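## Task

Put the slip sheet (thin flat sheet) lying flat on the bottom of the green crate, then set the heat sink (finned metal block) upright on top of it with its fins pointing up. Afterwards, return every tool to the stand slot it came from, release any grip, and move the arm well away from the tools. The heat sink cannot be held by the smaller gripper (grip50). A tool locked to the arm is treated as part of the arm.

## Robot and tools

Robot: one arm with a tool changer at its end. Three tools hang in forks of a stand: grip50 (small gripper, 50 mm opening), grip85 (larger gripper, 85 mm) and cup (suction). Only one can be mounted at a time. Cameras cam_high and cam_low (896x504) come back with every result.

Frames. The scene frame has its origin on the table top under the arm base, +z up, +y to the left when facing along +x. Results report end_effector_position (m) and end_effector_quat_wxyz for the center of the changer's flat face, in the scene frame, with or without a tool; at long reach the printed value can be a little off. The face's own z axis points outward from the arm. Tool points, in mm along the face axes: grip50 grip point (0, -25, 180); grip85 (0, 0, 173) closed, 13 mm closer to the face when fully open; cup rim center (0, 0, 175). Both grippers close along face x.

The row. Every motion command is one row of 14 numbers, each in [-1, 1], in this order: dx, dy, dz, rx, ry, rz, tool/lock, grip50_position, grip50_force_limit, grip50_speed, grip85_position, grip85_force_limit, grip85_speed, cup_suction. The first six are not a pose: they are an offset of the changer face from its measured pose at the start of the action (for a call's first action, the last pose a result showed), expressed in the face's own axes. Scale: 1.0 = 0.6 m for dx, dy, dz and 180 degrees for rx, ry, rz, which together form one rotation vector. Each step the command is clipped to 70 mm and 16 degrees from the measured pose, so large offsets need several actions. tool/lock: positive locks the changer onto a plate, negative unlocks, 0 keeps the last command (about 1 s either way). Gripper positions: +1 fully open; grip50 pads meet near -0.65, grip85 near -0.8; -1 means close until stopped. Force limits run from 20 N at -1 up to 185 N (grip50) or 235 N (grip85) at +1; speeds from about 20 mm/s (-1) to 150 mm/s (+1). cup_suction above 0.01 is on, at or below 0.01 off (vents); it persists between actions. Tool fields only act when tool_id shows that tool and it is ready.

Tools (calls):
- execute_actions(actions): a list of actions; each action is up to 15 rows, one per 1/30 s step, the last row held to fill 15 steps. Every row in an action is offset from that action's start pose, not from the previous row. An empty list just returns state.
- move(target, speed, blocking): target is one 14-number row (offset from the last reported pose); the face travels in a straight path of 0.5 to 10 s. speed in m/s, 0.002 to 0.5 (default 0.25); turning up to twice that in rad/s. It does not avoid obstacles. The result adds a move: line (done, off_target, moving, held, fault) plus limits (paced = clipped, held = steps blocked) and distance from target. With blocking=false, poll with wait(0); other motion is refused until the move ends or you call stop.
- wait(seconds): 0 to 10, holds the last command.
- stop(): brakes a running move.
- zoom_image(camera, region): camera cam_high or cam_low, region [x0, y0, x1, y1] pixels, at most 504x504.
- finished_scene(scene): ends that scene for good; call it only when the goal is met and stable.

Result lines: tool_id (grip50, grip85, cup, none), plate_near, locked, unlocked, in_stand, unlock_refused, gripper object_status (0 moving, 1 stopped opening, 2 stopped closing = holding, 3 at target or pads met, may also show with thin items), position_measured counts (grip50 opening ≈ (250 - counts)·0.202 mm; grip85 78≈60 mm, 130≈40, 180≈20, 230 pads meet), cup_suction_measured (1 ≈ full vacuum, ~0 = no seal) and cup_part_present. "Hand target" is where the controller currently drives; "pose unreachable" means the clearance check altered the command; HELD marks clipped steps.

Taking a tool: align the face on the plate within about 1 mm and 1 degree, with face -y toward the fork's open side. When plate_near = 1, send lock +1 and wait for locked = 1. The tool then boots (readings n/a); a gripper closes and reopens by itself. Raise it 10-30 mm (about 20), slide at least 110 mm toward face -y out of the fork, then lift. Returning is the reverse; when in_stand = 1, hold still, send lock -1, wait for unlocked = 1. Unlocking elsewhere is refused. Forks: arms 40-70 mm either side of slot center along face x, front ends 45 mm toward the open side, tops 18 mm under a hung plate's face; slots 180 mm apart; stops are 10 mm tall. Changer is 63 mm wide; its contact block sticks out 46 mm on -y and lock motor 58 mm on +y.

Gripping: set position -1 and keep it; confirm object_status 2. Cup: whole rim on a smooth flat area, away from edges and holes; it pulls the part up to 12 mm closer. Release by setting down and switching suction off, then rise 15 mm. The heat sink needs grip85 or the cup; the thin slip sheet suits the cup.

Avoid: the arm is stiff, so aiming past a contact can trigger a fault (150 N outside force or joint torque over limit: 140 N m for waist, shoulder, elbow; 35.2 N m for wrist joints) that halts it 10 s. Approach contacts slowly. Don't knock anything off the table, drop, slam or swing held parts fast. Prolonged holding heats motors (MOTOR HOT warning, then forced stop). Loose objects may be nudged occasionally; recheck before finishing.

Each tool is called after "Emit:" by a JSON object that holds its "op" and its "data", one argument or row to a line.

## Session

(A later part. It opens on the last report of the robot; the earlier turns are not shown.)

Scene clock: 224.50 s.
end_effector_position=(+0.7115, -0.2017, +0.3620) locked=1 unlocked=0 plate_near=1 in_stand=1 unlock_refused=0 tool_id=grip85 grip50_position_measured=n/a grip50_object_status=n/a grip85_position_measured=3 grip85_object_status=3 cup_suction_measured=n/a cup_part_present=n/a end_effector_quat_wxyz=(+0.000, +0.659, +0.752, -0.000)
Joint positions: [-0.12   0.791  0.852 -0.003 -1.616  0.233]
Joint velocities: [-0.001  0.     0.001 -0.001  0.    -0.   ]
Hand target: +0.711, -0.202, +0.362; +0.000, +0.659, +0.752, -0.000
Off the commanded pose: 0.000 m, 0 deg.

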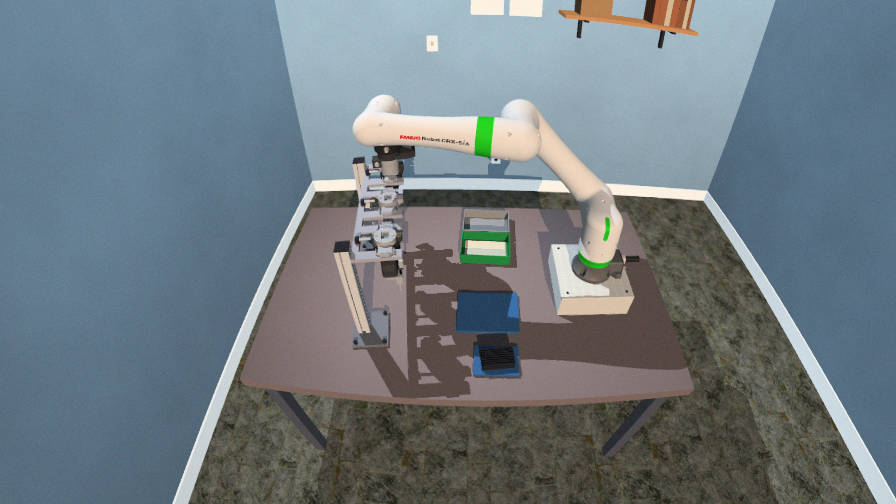

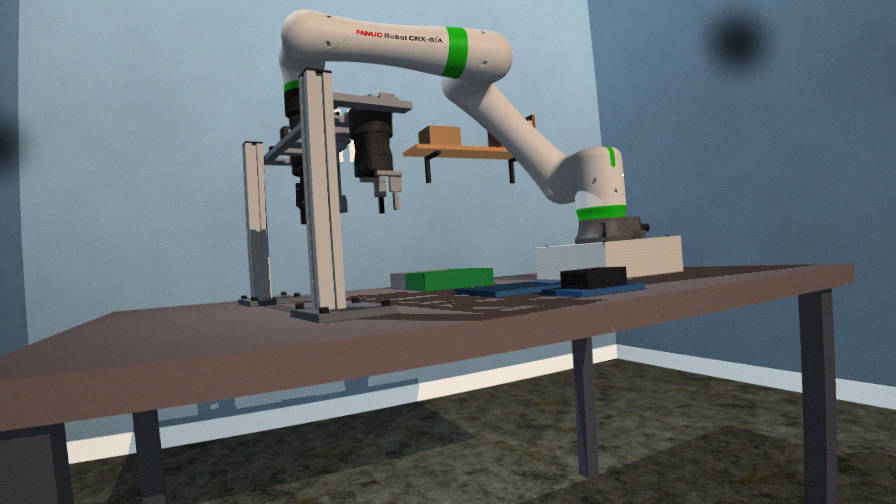

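Emit:
{"op": "move", "data": {
  "target": [0,0,-0.0333,0,0,0,0,1,0,0,1,0,0,0],
  "speed": 0.08
}}

Emit:
{"op": "move", "data": {
  "target": [0,-0.2,0,0,0,0,0,1,0,0,1,0,0,0],
  "speed": 0.2
}}

Scene clock: 226.37 s.
end_effector_position=(+0.7115, -0.2017, +0.3819) locked=1 unlocked=0 plate_near=1 in_stand=0 unlock_refused=0 tool_id=grip85 grip50_position_measured=n/a grip50_object_status=n/a grip85_position_measured=3 grip85_object_status=3 cup_suction_measured=n/a cup_part_present=n/a end_effector_quat_wxyz=(+0.000, +0.659, +0.752, -0.000)
Joint positions: [-0.12   0.797  0.908 -0.003 -1.667  0.233]
Joint velocities: [-0.     0.001  0.002  0.001 -0.    -0.   ]
Hand target: +0.712, -0.202, +0.382; +0.000, +0.659, +0.752, -0.000
Off the commanded pose: 0.000 m, 0 deg.
move: done

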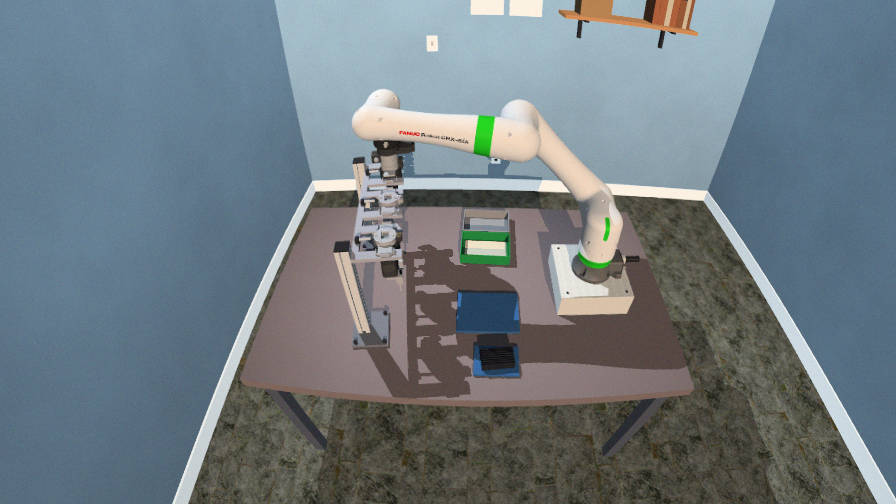

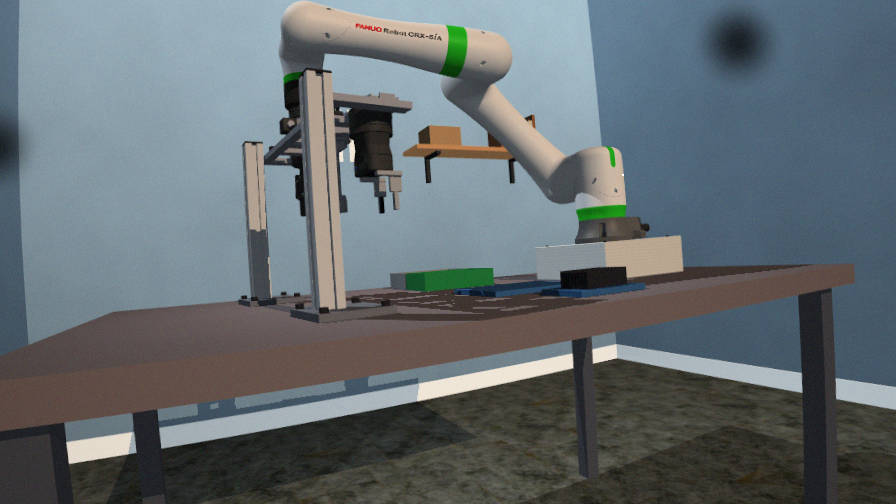

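Scene clock: 227.43 s.
end_effector_position=(+0.5926, -0.2172, +0.3821) locked=1 unlocked=0 plate_near=1 in_stand=0 unlock_refused=0 tool_id=grip85 grip50_position_measured=n/a grip50_object_status=n/a grip85_position_measured=3 grip85_object_status=3 cup_suction_measured=n/a cup_part_present=n/a end_effector_quat_wxyz=(+0.000, +0.659, +0.752, -0.000)
Joint positions: [-0.165  0.459  0.378 -0.003 -1.475  0.279]
Joint velocities: [-0.001 -0.002 -0.002  0.001  0.002 -0.   ]
Hand target: +0.593, -0.217, +0.382; +0.000, +0.659, +0.752, -0.000
Off the commanded pose: 0.000 m, 0 deg.
move: done

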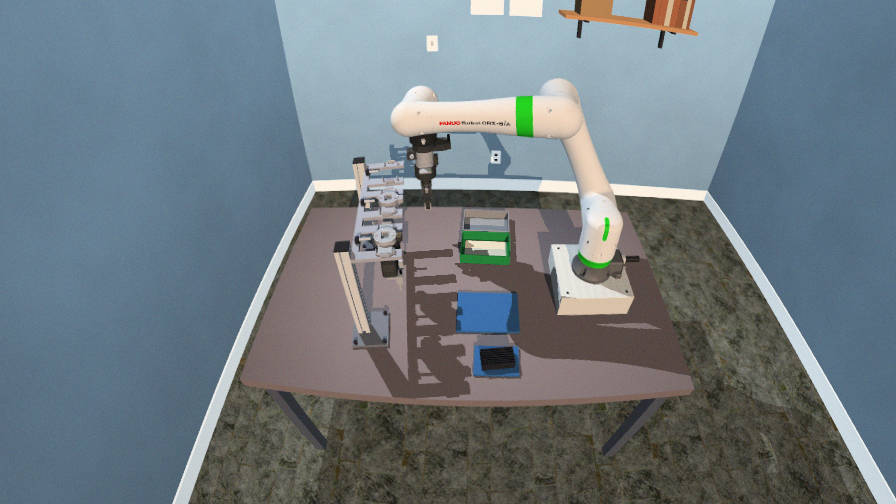

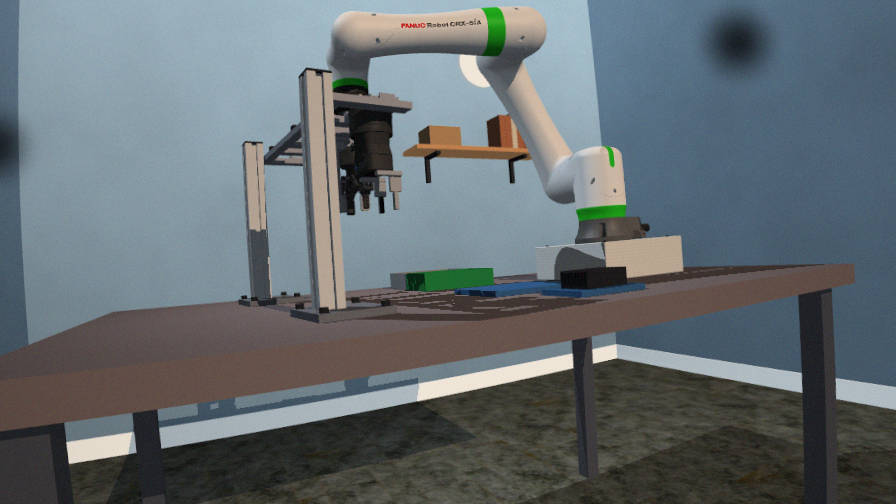

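Emit:
{"op": "move", "data": {
  "target": [0.9437,-0.2793,0.2202,0,0,0.0025,0,1,0,0,1,0,0,0],
  "speed": 0.4
}}

Scene clock: 232.60 s.
end_effector_position=(+0.3529, +0.3232, +0.2505) locked=1 unlocked=0 plate_near=1 in_stand=0 unlock_refused=0 tool_id=grip85 grip50_position_measured=n/a grip50_object_status=n/a grip85_position_measured=3 grip85_object_status=3 cup_suction_measured=n/a cup_part_present=n/a end_effector_quat_wxyz=(-0.001, +0.662, +0.749, +0.000)
Joint positions: [ 1.008  0.189 -0.31   0.012 -1.06  -0.908]
Joint velocities: [ 0.     0.002  0.001  0.001  0.    -0.001]
Hand target: +0.353, +0.323, +0.250; -0.001, +0.662, +0.749, +0.000
Off the commanded pose: 0.002 m, 0 deg.
move: done; limits=paced

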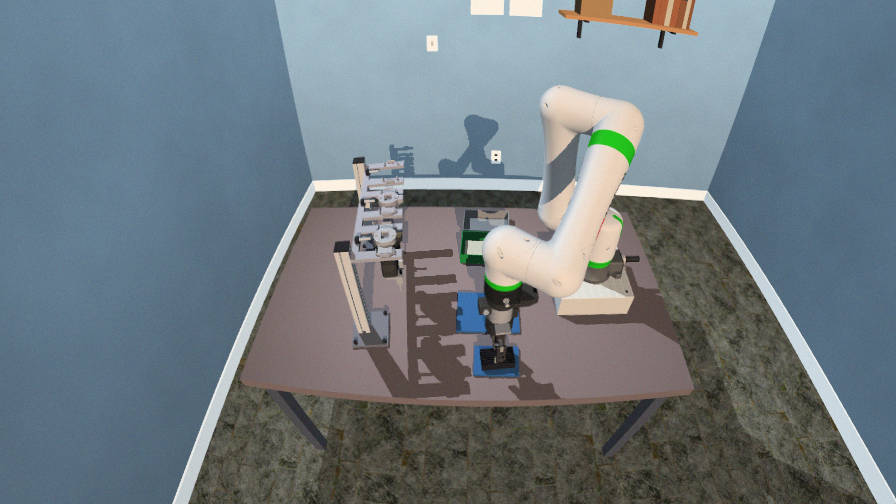

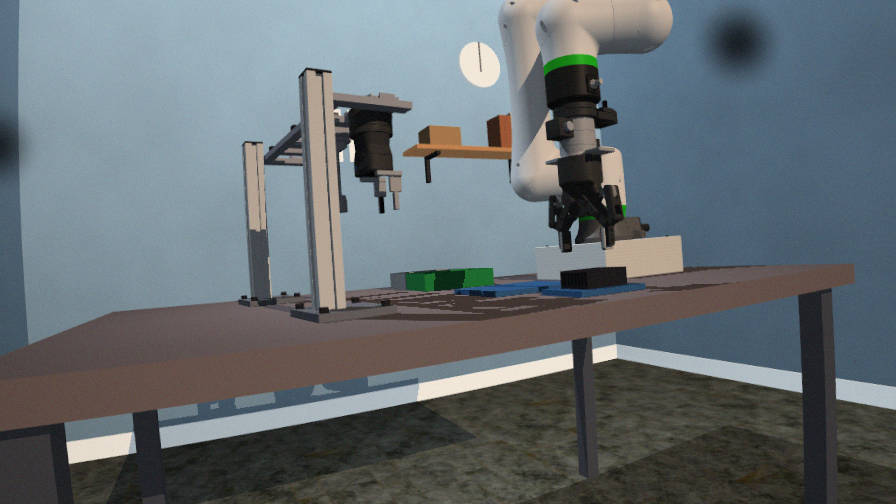

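Emit:
{"op": "zoom_image", "data": {
  "camera": "cam_low",
  "region": [520, 140, 680, 300]
}}

Emit:
{"op": "zoom_image", "data": {
  "camera": "cam_high",
  "region": [462, 310, 532, 380]
}}

Region (520, 140, 680, 300) of cam_low's 896x504 image, scaled by 3.150, with more detail than that image has.

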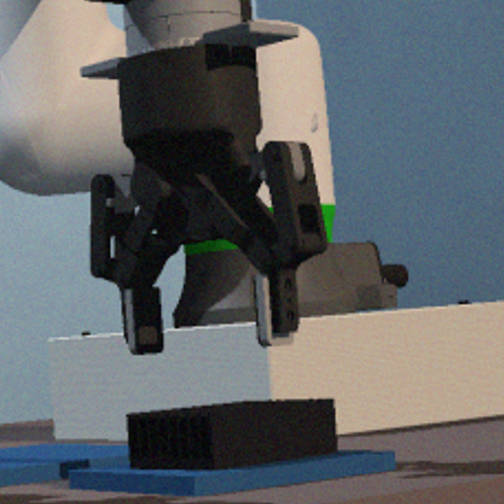

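Region (462, 310, 532, 380) of cam_high's 896x504 image, scaled by 7.200, with more detail than that image has.

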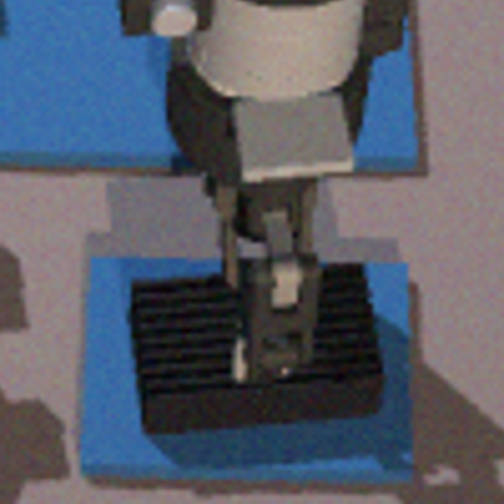

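Emit:
{"op": "move", "data": {
  "target": [0.0135,0,0.04,0,0,0,0,1,0,0,1,0,0,0],
  "speed": 0.1
}}

Emit:
{"op": "zoom_image", "data": {
  "camera": "cam_low",
  "region": [545, 210, 645, 310]
}}

Emit:
{"op": "zoom_image", "data": {
  "camera": "cam_high",
  "region": [462, 315, 532, 385]
}}

Scene clock: 242.47 s.
end_effector_position=(+0.3519, +0.3312, +0.2265) locked=1 unlocked=0 plate_near=1 in_stand=0 unlock_refused=0 tool_id=grip85 grip50_position_measured=n/a grip50_object_status=n/a grip85_position_measured=3 grip85_object_status=3 cup_suction_measured=n/a cup_part_present=n/a end_effector_quat_wxyz=(-0.001, +0.662, +0.749, +0.000)
Joint positions: [ 1.018  0.231 -0.323  0.012 -1.006 -0.919]
Joint velocities: [-0.     0.001 -0.001  0.001  0.002 -0.   ]
Hand target: +0.352, +0.331, +0.226; -0.001, +0.662, +0.749, +0.000
Off the commanded pose: 0.000 m, 0 deg.
move: done

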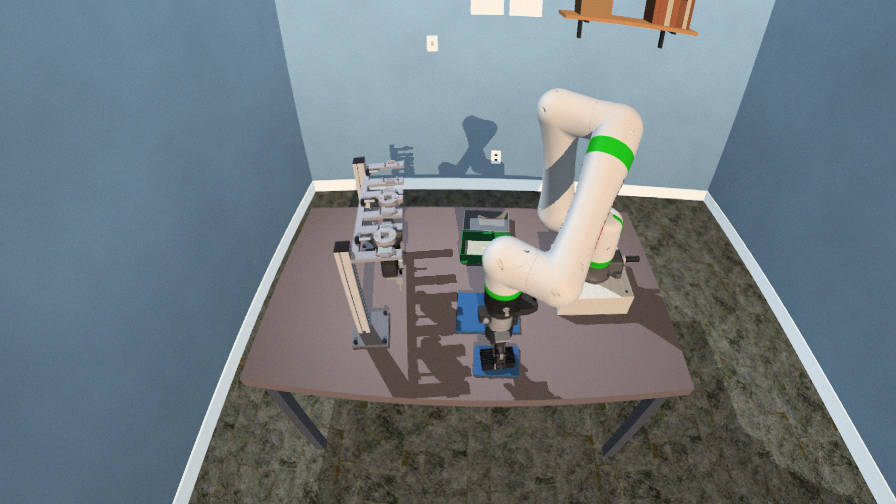

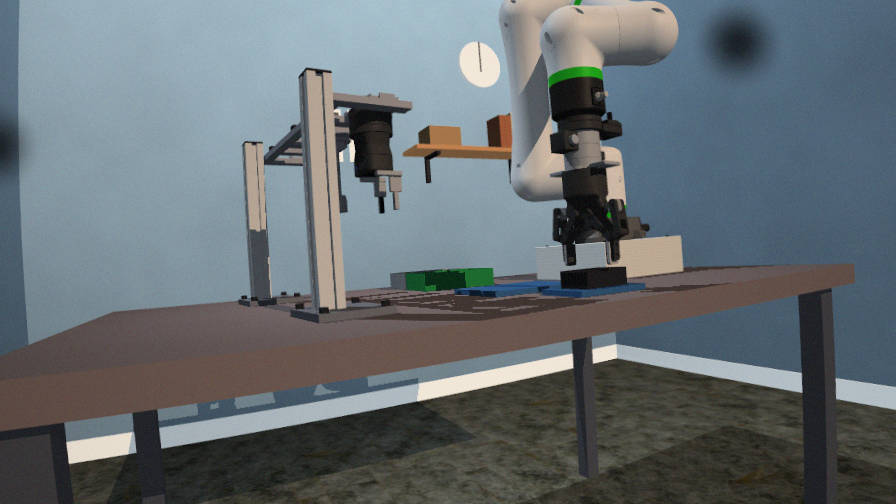

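Region (545, 210, 645, 310) of cam_low's 896x504 image, scaled by 5.040, with more detail than that image has.

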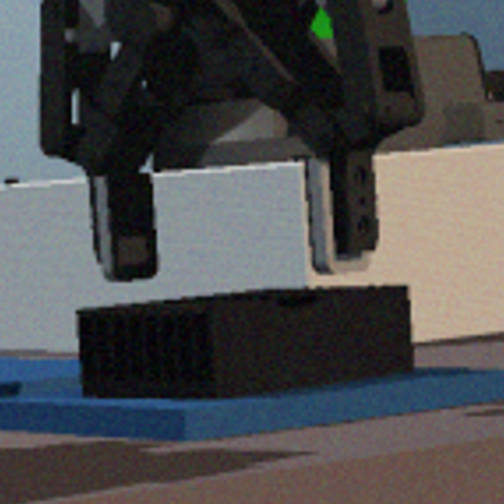

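Region (462, 315, 532, 385) of cam_high's 896x504 image, scaled by 7.200, with more detail than that image has.

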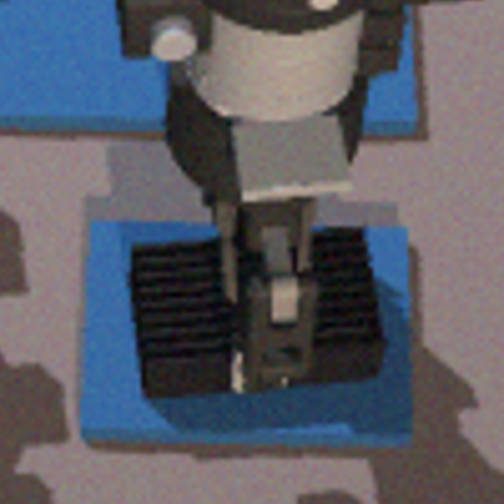

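Emit:
{"op": "move", "data": {
  "target": [0.0025,-0.005,0.0425,0,0,0,0,1,0,0,1,0,0,0],
  "speed": 0.08
}}

Emit:
{"op": "zoom_image", "data": {
  "camera": "cam_low",
  "region": [545, 210, 645, 310]
}}

Emit:
{"op": "zoom_image", "data": {
  "camera": "cam_high",
  "region": [462, 315, 532, 385]
}}

Scene clock: 254.20 s.
end_effector_position=(+0.3487, +0.3323, +0.2011) locked=1 unlocked=0 plate_near=1 in_stand=0 unlock_refused=0 tool_id=grip85 grip50_position_measured=n/a grip50_object_status=n/a grip85_position_measured=3 grip85_object_status=3 cup_suction_measured=n/a cup_part_present=n/a end_effector_quat_wxyz=(-0.001, +0.662, +0.749, +0.000)
Joint positions: [ 1.025  0.265 -0.351  0.013 -0.944 -0.927]
Joint velocities: [-0.     0.001  0.    -0.     0.001 -0.   ]
Hand target: +0.349, +0.332, +0.201; -0.001, +0.662, +0.749, +0.000
Off the commanded pose: 0.000 m, 0 deg.
move: done

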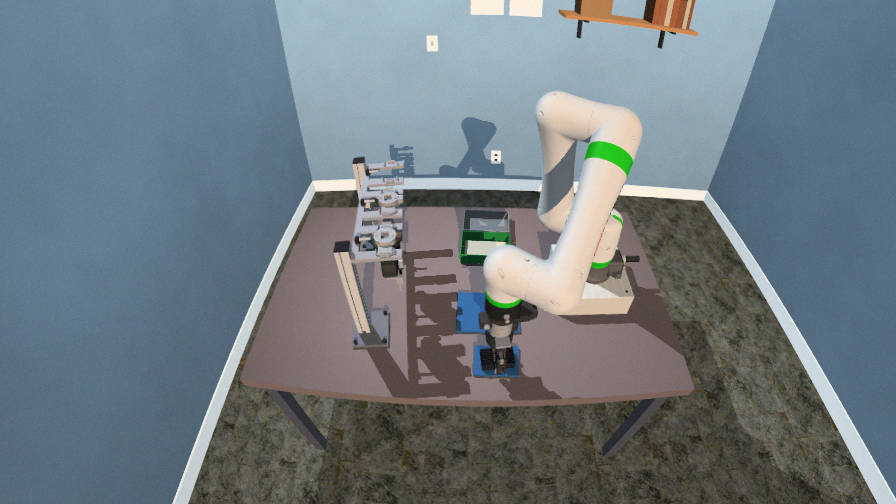

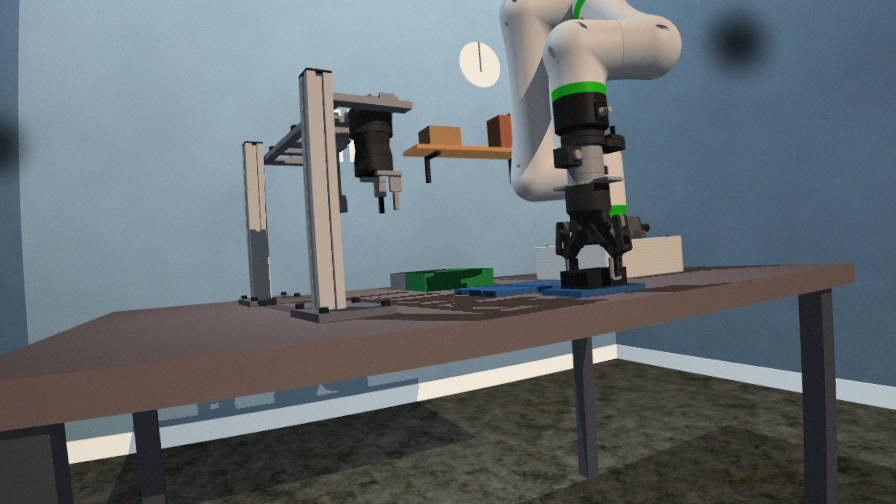

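Region (545, 210, 645, 310) of cam_low's 896x504 image, scaled by 5.040, with more detail than that image has.

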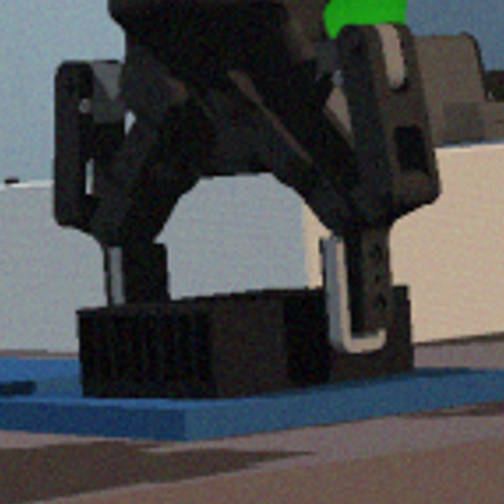

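Region (462, 315, 532, 385) of cam_high's 896x504 image, scaled by 7.200, with more detail than that image has.

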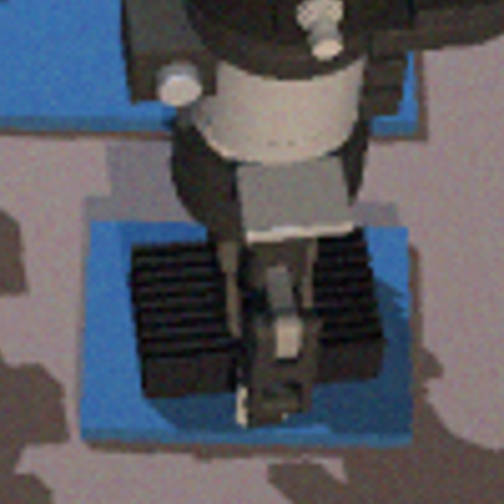

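Emit:
{"op": "execute_actions", "data": {
  "actions": [
    [[0,0,0,0,0,0,0,1,0,0,-1,-0.5,-0.3,0]]
  ]
}}

Scene clock: 255.63 s.
end_effector_position=(+0.3487, +0.3323, +0.2010) locked=1 unlocked=0 plate_near=1 in_stand=0 unlock_refused=0 tool_id=grip85 grip50_position_measured=n/a grip50_object_status=n/a grip85_position_measured=75 grip85_object_status=0 cup_suction_measured=n/a cup_part_present=n/a end_effector_quat_wxyz=(-0.001, +0.662, +0.749, +0.001)
Joint positions: [ 1.025  0.265 -0.351  0.013 -0.944 -0.927]
Joint velocities: [-0.    -0.007 -0.     0.003  0.001  0.   ]
Hand target: +0.349, +0.332, +0.201; -0.001, +0.662, +0.749, +0.000
Off the commanded pose: 0.000 m, 0 deg.
Step readings (end_effector_position):
0: (+0.3487, +0.3323, +0.2010)
1: (+0.3487, +0.3323, +0.2010)
2: (+0.3487, +0.3323, +0.2010)
4: (+0.3487, +0.3323, +0.2010)
8: (+0.3487, +0.3323, +0.2010)
15: end_effector_position above

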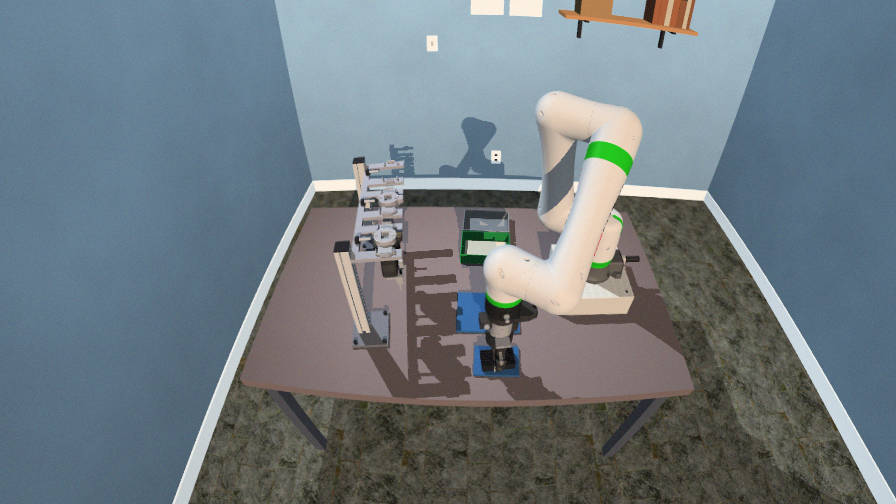

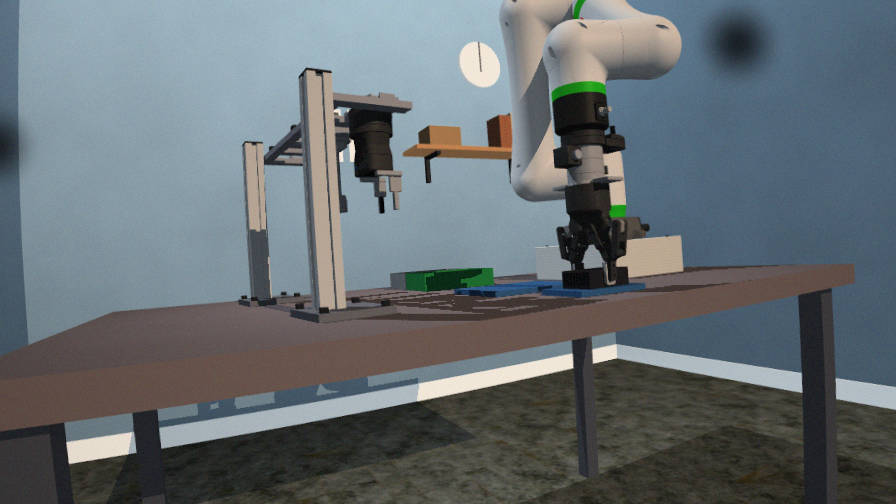

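Emit:
{"op": "execute_actions", "data": {
  "actions": []
}}

Emit:
{"op": "zoom_image", "data": {
  "camera": "cam_low",
  "region": [545, 210, 645, 310]
}}

Emit:
{"op": "zoom_image", "data": {
  "camera": "cam_high",
  "region": [450, 195, 530, 275]
}}

Scene clock: 256.73 s.
end_effector_position=(+0.3487, +0.3323, +0.2011) locked=1 unlocked=0 plate_near=1 in_stand=0 unlock_refused=0 tool_id=grip85 grip50_position_measured=n/a grip50_object_status=n/a grip85_position_measured=80 grip85_object_status=2 cup_suction_measured=n/a cup_part_present=n/a end_effector_quat_wxyz=(-0.001, +0.662, +0.749, +0.001)
Joint positions: [ 1.025  0.265 -0.351  0.013 -0.944 -0.927]
Joint velocities: [ 0.     0.     0.001  0.002 -0.001 -0.   ]
Hand target: +0.349, +0.332, +0.201; -0.001, +0.662, +0.749, +0.000
Off the commanded pose: 0.000 m, 0 deg.

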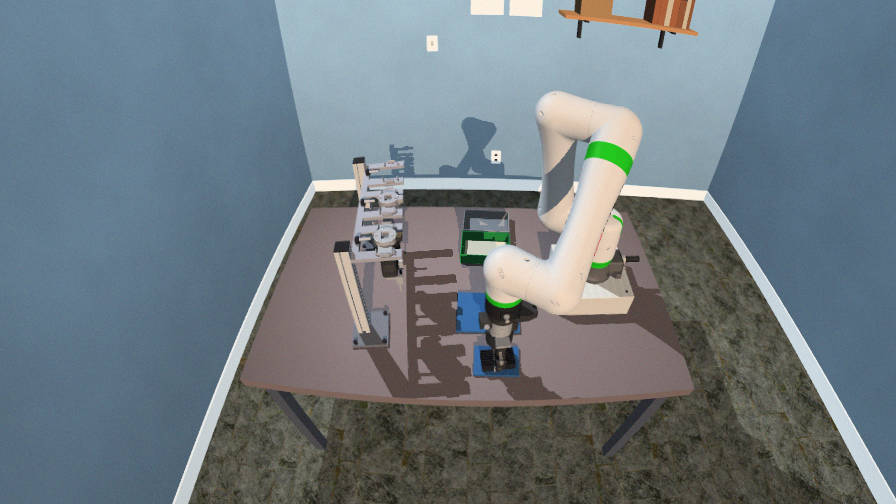

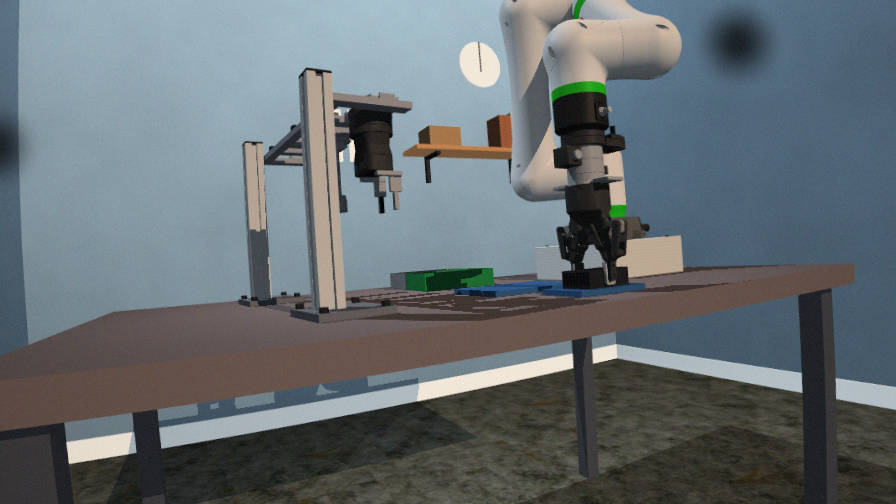

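Region (545, 210, 645, 310) of cam_low's 896x504 image, scaled by 5.040, with more detail than that image has.

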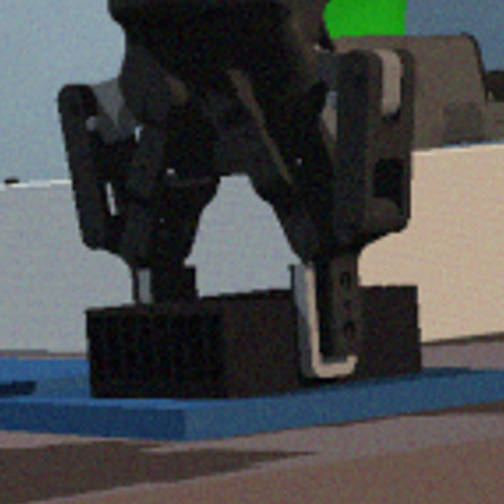

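Region (450, 195, 530, 275) of cam_high's 896x504 image, scaled by 6.300, with more detail than that image has.

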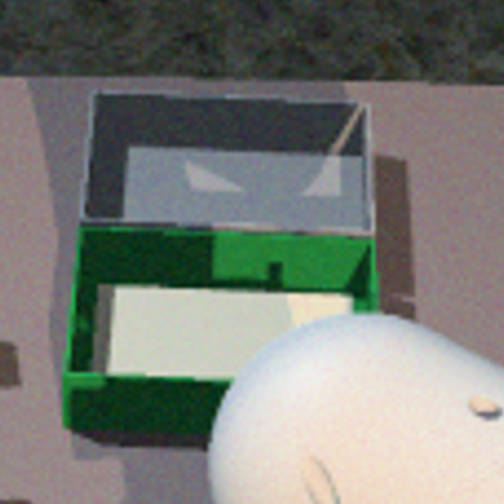

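Emit:
{"op": "move", "data": {
  "target": [-0.02,0,-0.05,0,0,0,0,1,0,0,-1,-0.5,-0.3,0],
  "speed": 0.12
}}

Scene clock: 261.50 s.
end_effector_position=(+0.3502, +0.3204, +0.2310) locked=1 unlocked=0 plate_near=1 in_stand=0 unlock_refused=0 tool_id=grip85 grip50_position_measured=n/a grip50_object_status=n/a grip85_position_measured=80 grip85_object_status=2 cup_suction_measured=n/a cup_part_present=n/a end_effector_quat_wxyz=(-0.001, +0.662, +0.749, +0.000)
Joint positions: [ 1.009  0.206 -0.342  0.012 -1.012 -0.91 ]
Joint velocities: [ 0.    -0.001  0.    -0.001 -0.     0.   ]
Hand target: +0.350, +0.320, +0.231; -0.001, +0.662, +0.749, +0.001
Off the commanded pose: 0.000 m, 0 deg.
move: done

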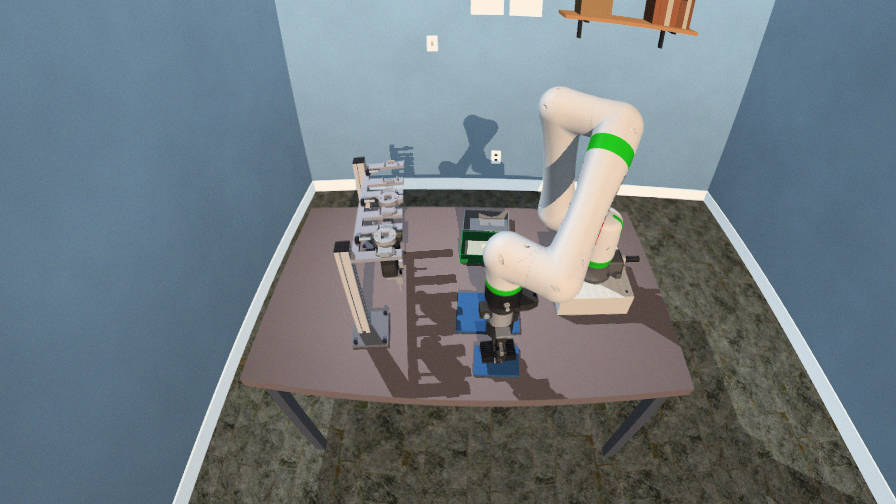

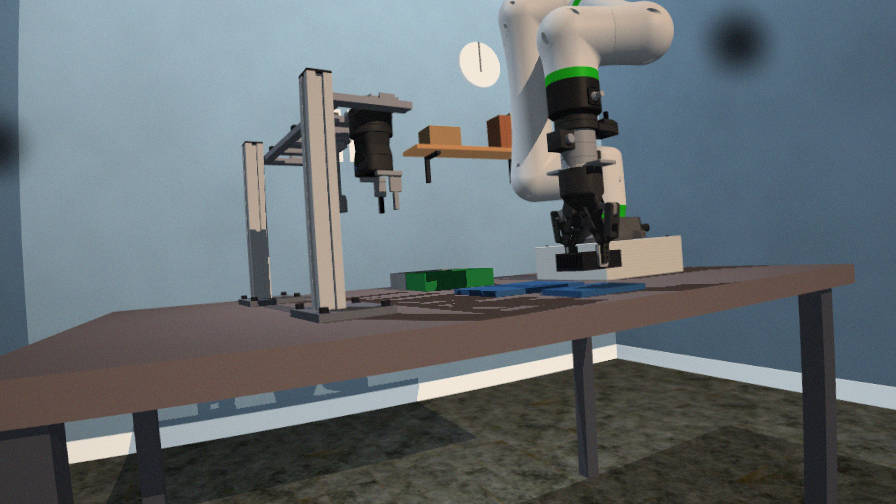

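Emit:
{"op": "move", "data": {
  "target": [-0.8259,-0.0486,-0.045,0,0,0.0417,0,1,0,0,-1,-0.5,-0.3,0],
  "speed": 0.3
}}

Emit:
{"op": "zoom_image", "data": {
  "camera": "cam_high",
  "region": [445, 190, 529, 274]
}}

Emit:
{"op": "zoom_image", "data": {
  "camera": "cam_low",
  "region": [385, 190, 505, 310]
}}

Scene clock: 265.20 s.
end_effector_position=(+0.3815, -0.1755, +0.2580) locked=1 unlocked=0 plate_near=1 in_stand=0 unlock_refused=0 tool_id=grip85 grip50_position_measured=n/a grip50_object_status=n/a grip85_position_measured=80 grip85_object_status=2 cup_suction_measured=n/a cup_part_present=n/a end_effector_quat_wxyz=(+0.000, +0.710, +0.704, -0.000)
Joint positions: [-0.138  0.038 -0.457 -0.003 -1.061  0.114]
Joint velocities: [-0.003  0.002  0.002  0.     0.     0.001]
Hand target: +0.381, -0.176, +0.258; +0.000, +0.710, +0.704, -0.000
Off the commanded pose: 0.001 m, 0 deg.
move: done

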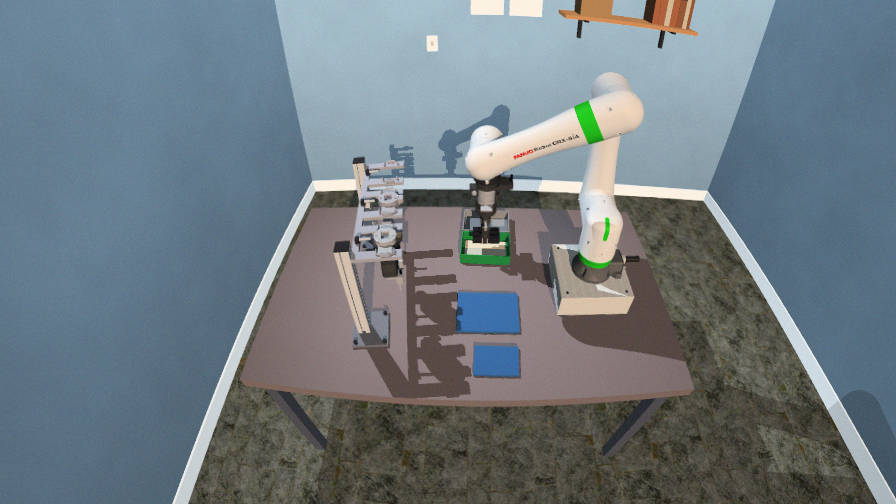

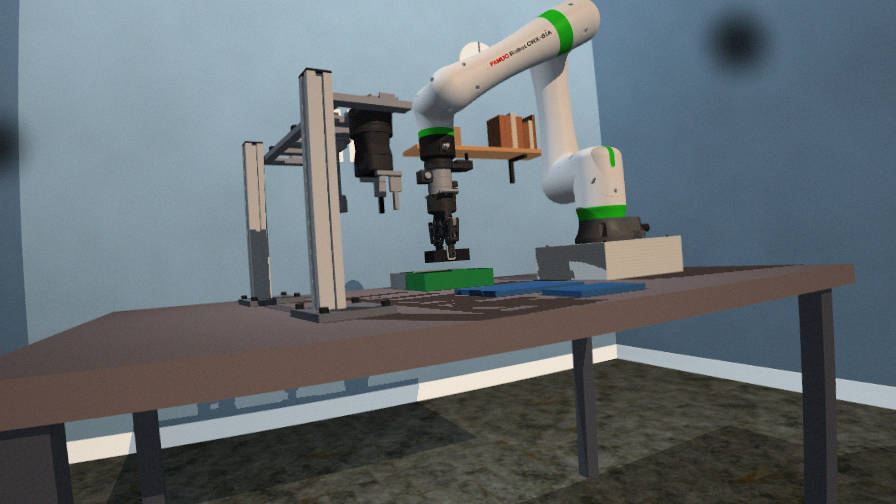

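Region (445, 190, 529, 274) of cam_high's 896x504 image, scaled by 6.000, with more detail than that image has.

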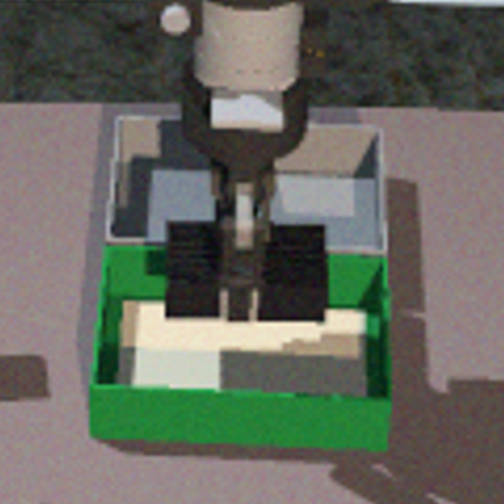

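Region (385, 190, 505, 310) of cam_low's 896x504 image, scaled by 4.200, with more detail than that image has.

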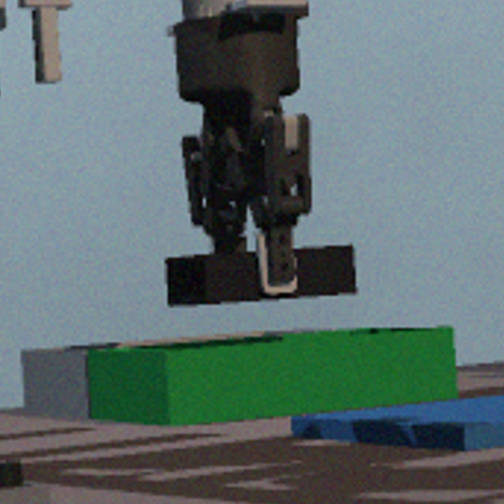

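Emit:
{"op": "move", "data": {
  "target": [0.002,0,0.0945,0,0,0.007,0,1,0,0,-1,-0.5,-0.3,0],
  "speed": 0.12
}}

Emit:
{"op": "zoom_image", "data": {
  "camera": "cam_high",
  "region": [445, 190, 529, 274]
}}

Emit:
{"op": "zoom_image", "data": {
  "camera": "cam_low",
  "region": [400, 220, 500, 300]
}}

Scene clock: 268.27 s.
end_effector_position=(+0.3814, -0.1743, +0.2014) locked=1 unlocked=0 plate_near=1 in_stand=0 unlock_refused=0 tool_id=grip85 grip50_position_measured=n/a grip50_object_status=n/a grip85_position_measured=80 grip85_object_status=2 cup_suction_measured=n/a cup_part_present=n/a end_effector_quat_wxyz=(+0.000, +0.717, +0.697, -0.000)
Joint positions: [-0.134  0.123 -0.521 -0.004 -0.912  0.089]
Joint velocities: [-0.     0.001 -0.001  0.002  0.002 -0.   ]
Hand target: +0.381, -0.174, +0.201; +0.000, +0.717, +0.697, -0.000
Off the commanded pose: 0.000 m, 0 deg.
move: done

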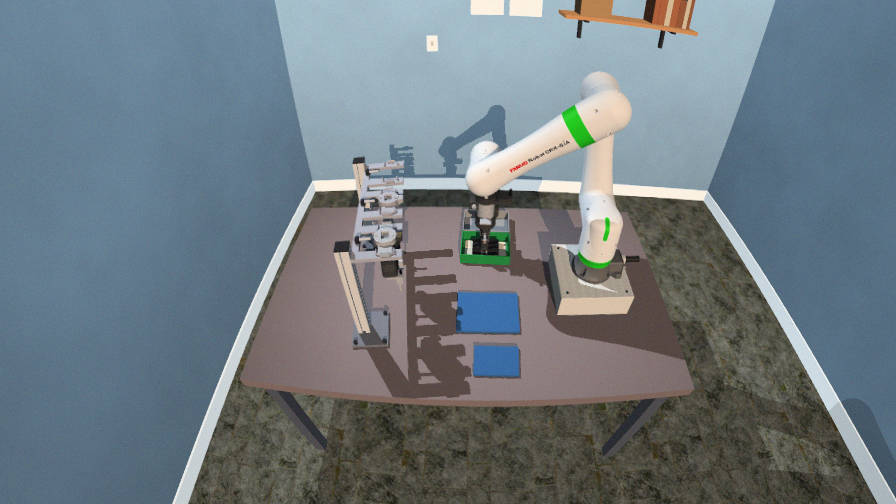

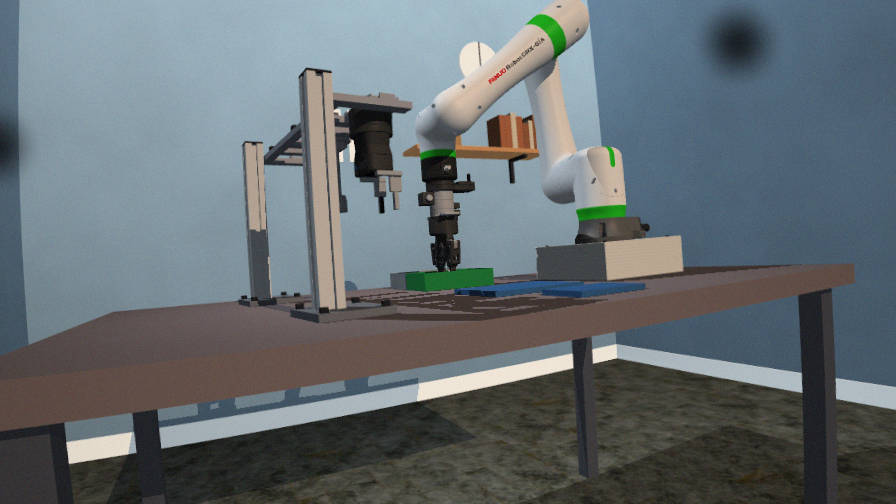

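Region (445, 190, 529, 274) of cam_high's 896x504 image, scaled by 6.000, with more detail than that image has.

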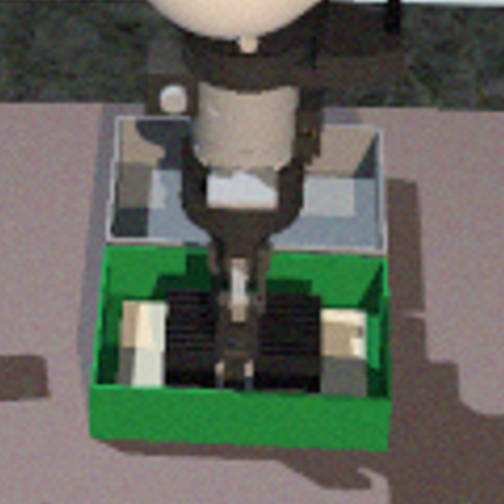

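Region (400, 220, 500, 300) of cam_low's 896x504 image, scaled by 5.040, with more detail than that image has; it fills the top 403 rows of this view, and the rest is white.

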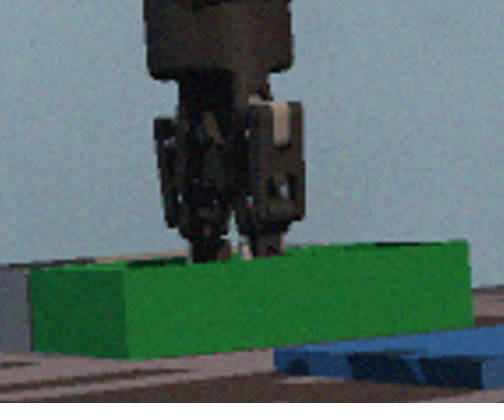

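Emit:
{"op": "execute_actions", "data": {
  "actions": [
    [[0,0,0.0007,0,0,0,0,1,0,0,-1,-0.5,-0.3,0],[0,0,0.0013,0,0,0,0,1,0,0,-1,-0.5,-0.3,0],[0,0,0.0019,0,0,0,0,1,0,0,-1,-0.5,-0.3,0],[0,0,0.0025,0,0,0,0,1,0,0,-1,-0.5,-0.3,0],[0,0,0.0031,0,0,0,0,1,0,0,-1,-0.5,-0.3,0],[0,0,0.0037,0,0,0,0,1,0,0,-1,-0.5,-0.3,0],[0,0,0.0043,0,0,0,0,1,0,0,-1,-0.5,-0.3,0],[0,0,0.0049,0,0,0,0,1,0,0,-1,-0.5,-0.3,0],[0,0,0.0055,0,0,0,0,1,0,0,-1,-0.5,-0.3,0],[0,0,0.006,0,0,0,0,1,0,0,-1,-0.5,-0.3,0]]
  ]
}}

Scene clock: 270.47 s.
end_effector_position=(+0.3814, -0.1743, +0.1978) locked=1 unlocked=0 plate_near=1 in_stand=0 unlock_refused=0 tool_id=grip85 grip50_position_measured=n/a grip50_object_status=n/a grip85_position_measured=80 grip85_object_status=2 cup_suction_measured=n/a cup_part_present=n/a end_effector_quat_wxyz=(+0.000, +0.717, +0.697, -0.000)
Joint positions: [-0.134  0.129 -0.524 -0.004 -0.902  0.089]
Joint velocities: [ 0.     0.001 -0.001 -0.001  0.002 -0.   ]
Hand target: +0.381, -0.174, +0.198; +0.000, +0.717, +0.697, -0.000
Off the commanded pose: 0.000 m, 0 deg.
Step readings (end_effector_position):
0: (+0.3814, -0.1743, +0.2013)
1: (+0.3814, -0.1743, +0.2013)
2: (+0.3814, -0.1743, +0.2012)
4: (+0.3814, -0.1743, +0.2006)
8: (+0.3814, -0.1743, +0.1992)
15: end_effector_position above

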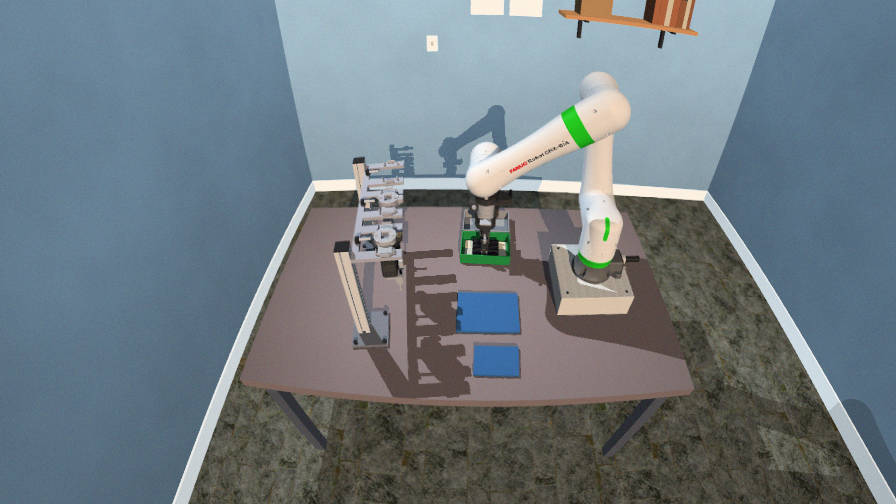

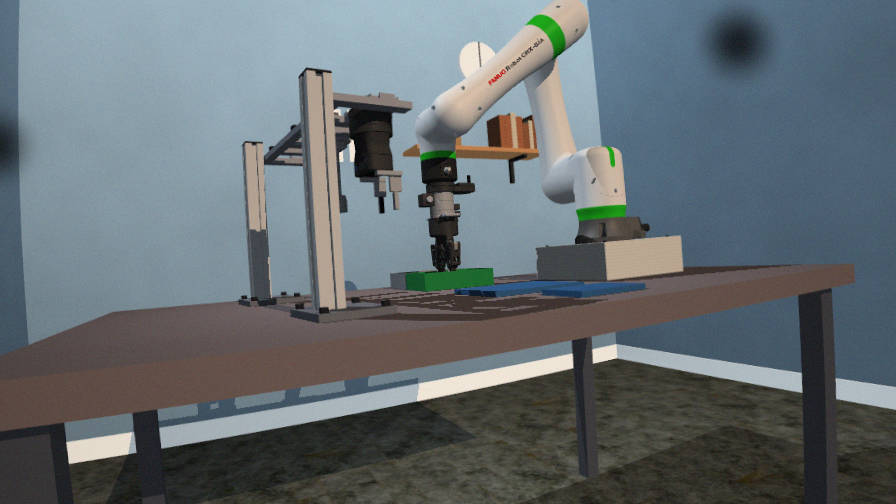

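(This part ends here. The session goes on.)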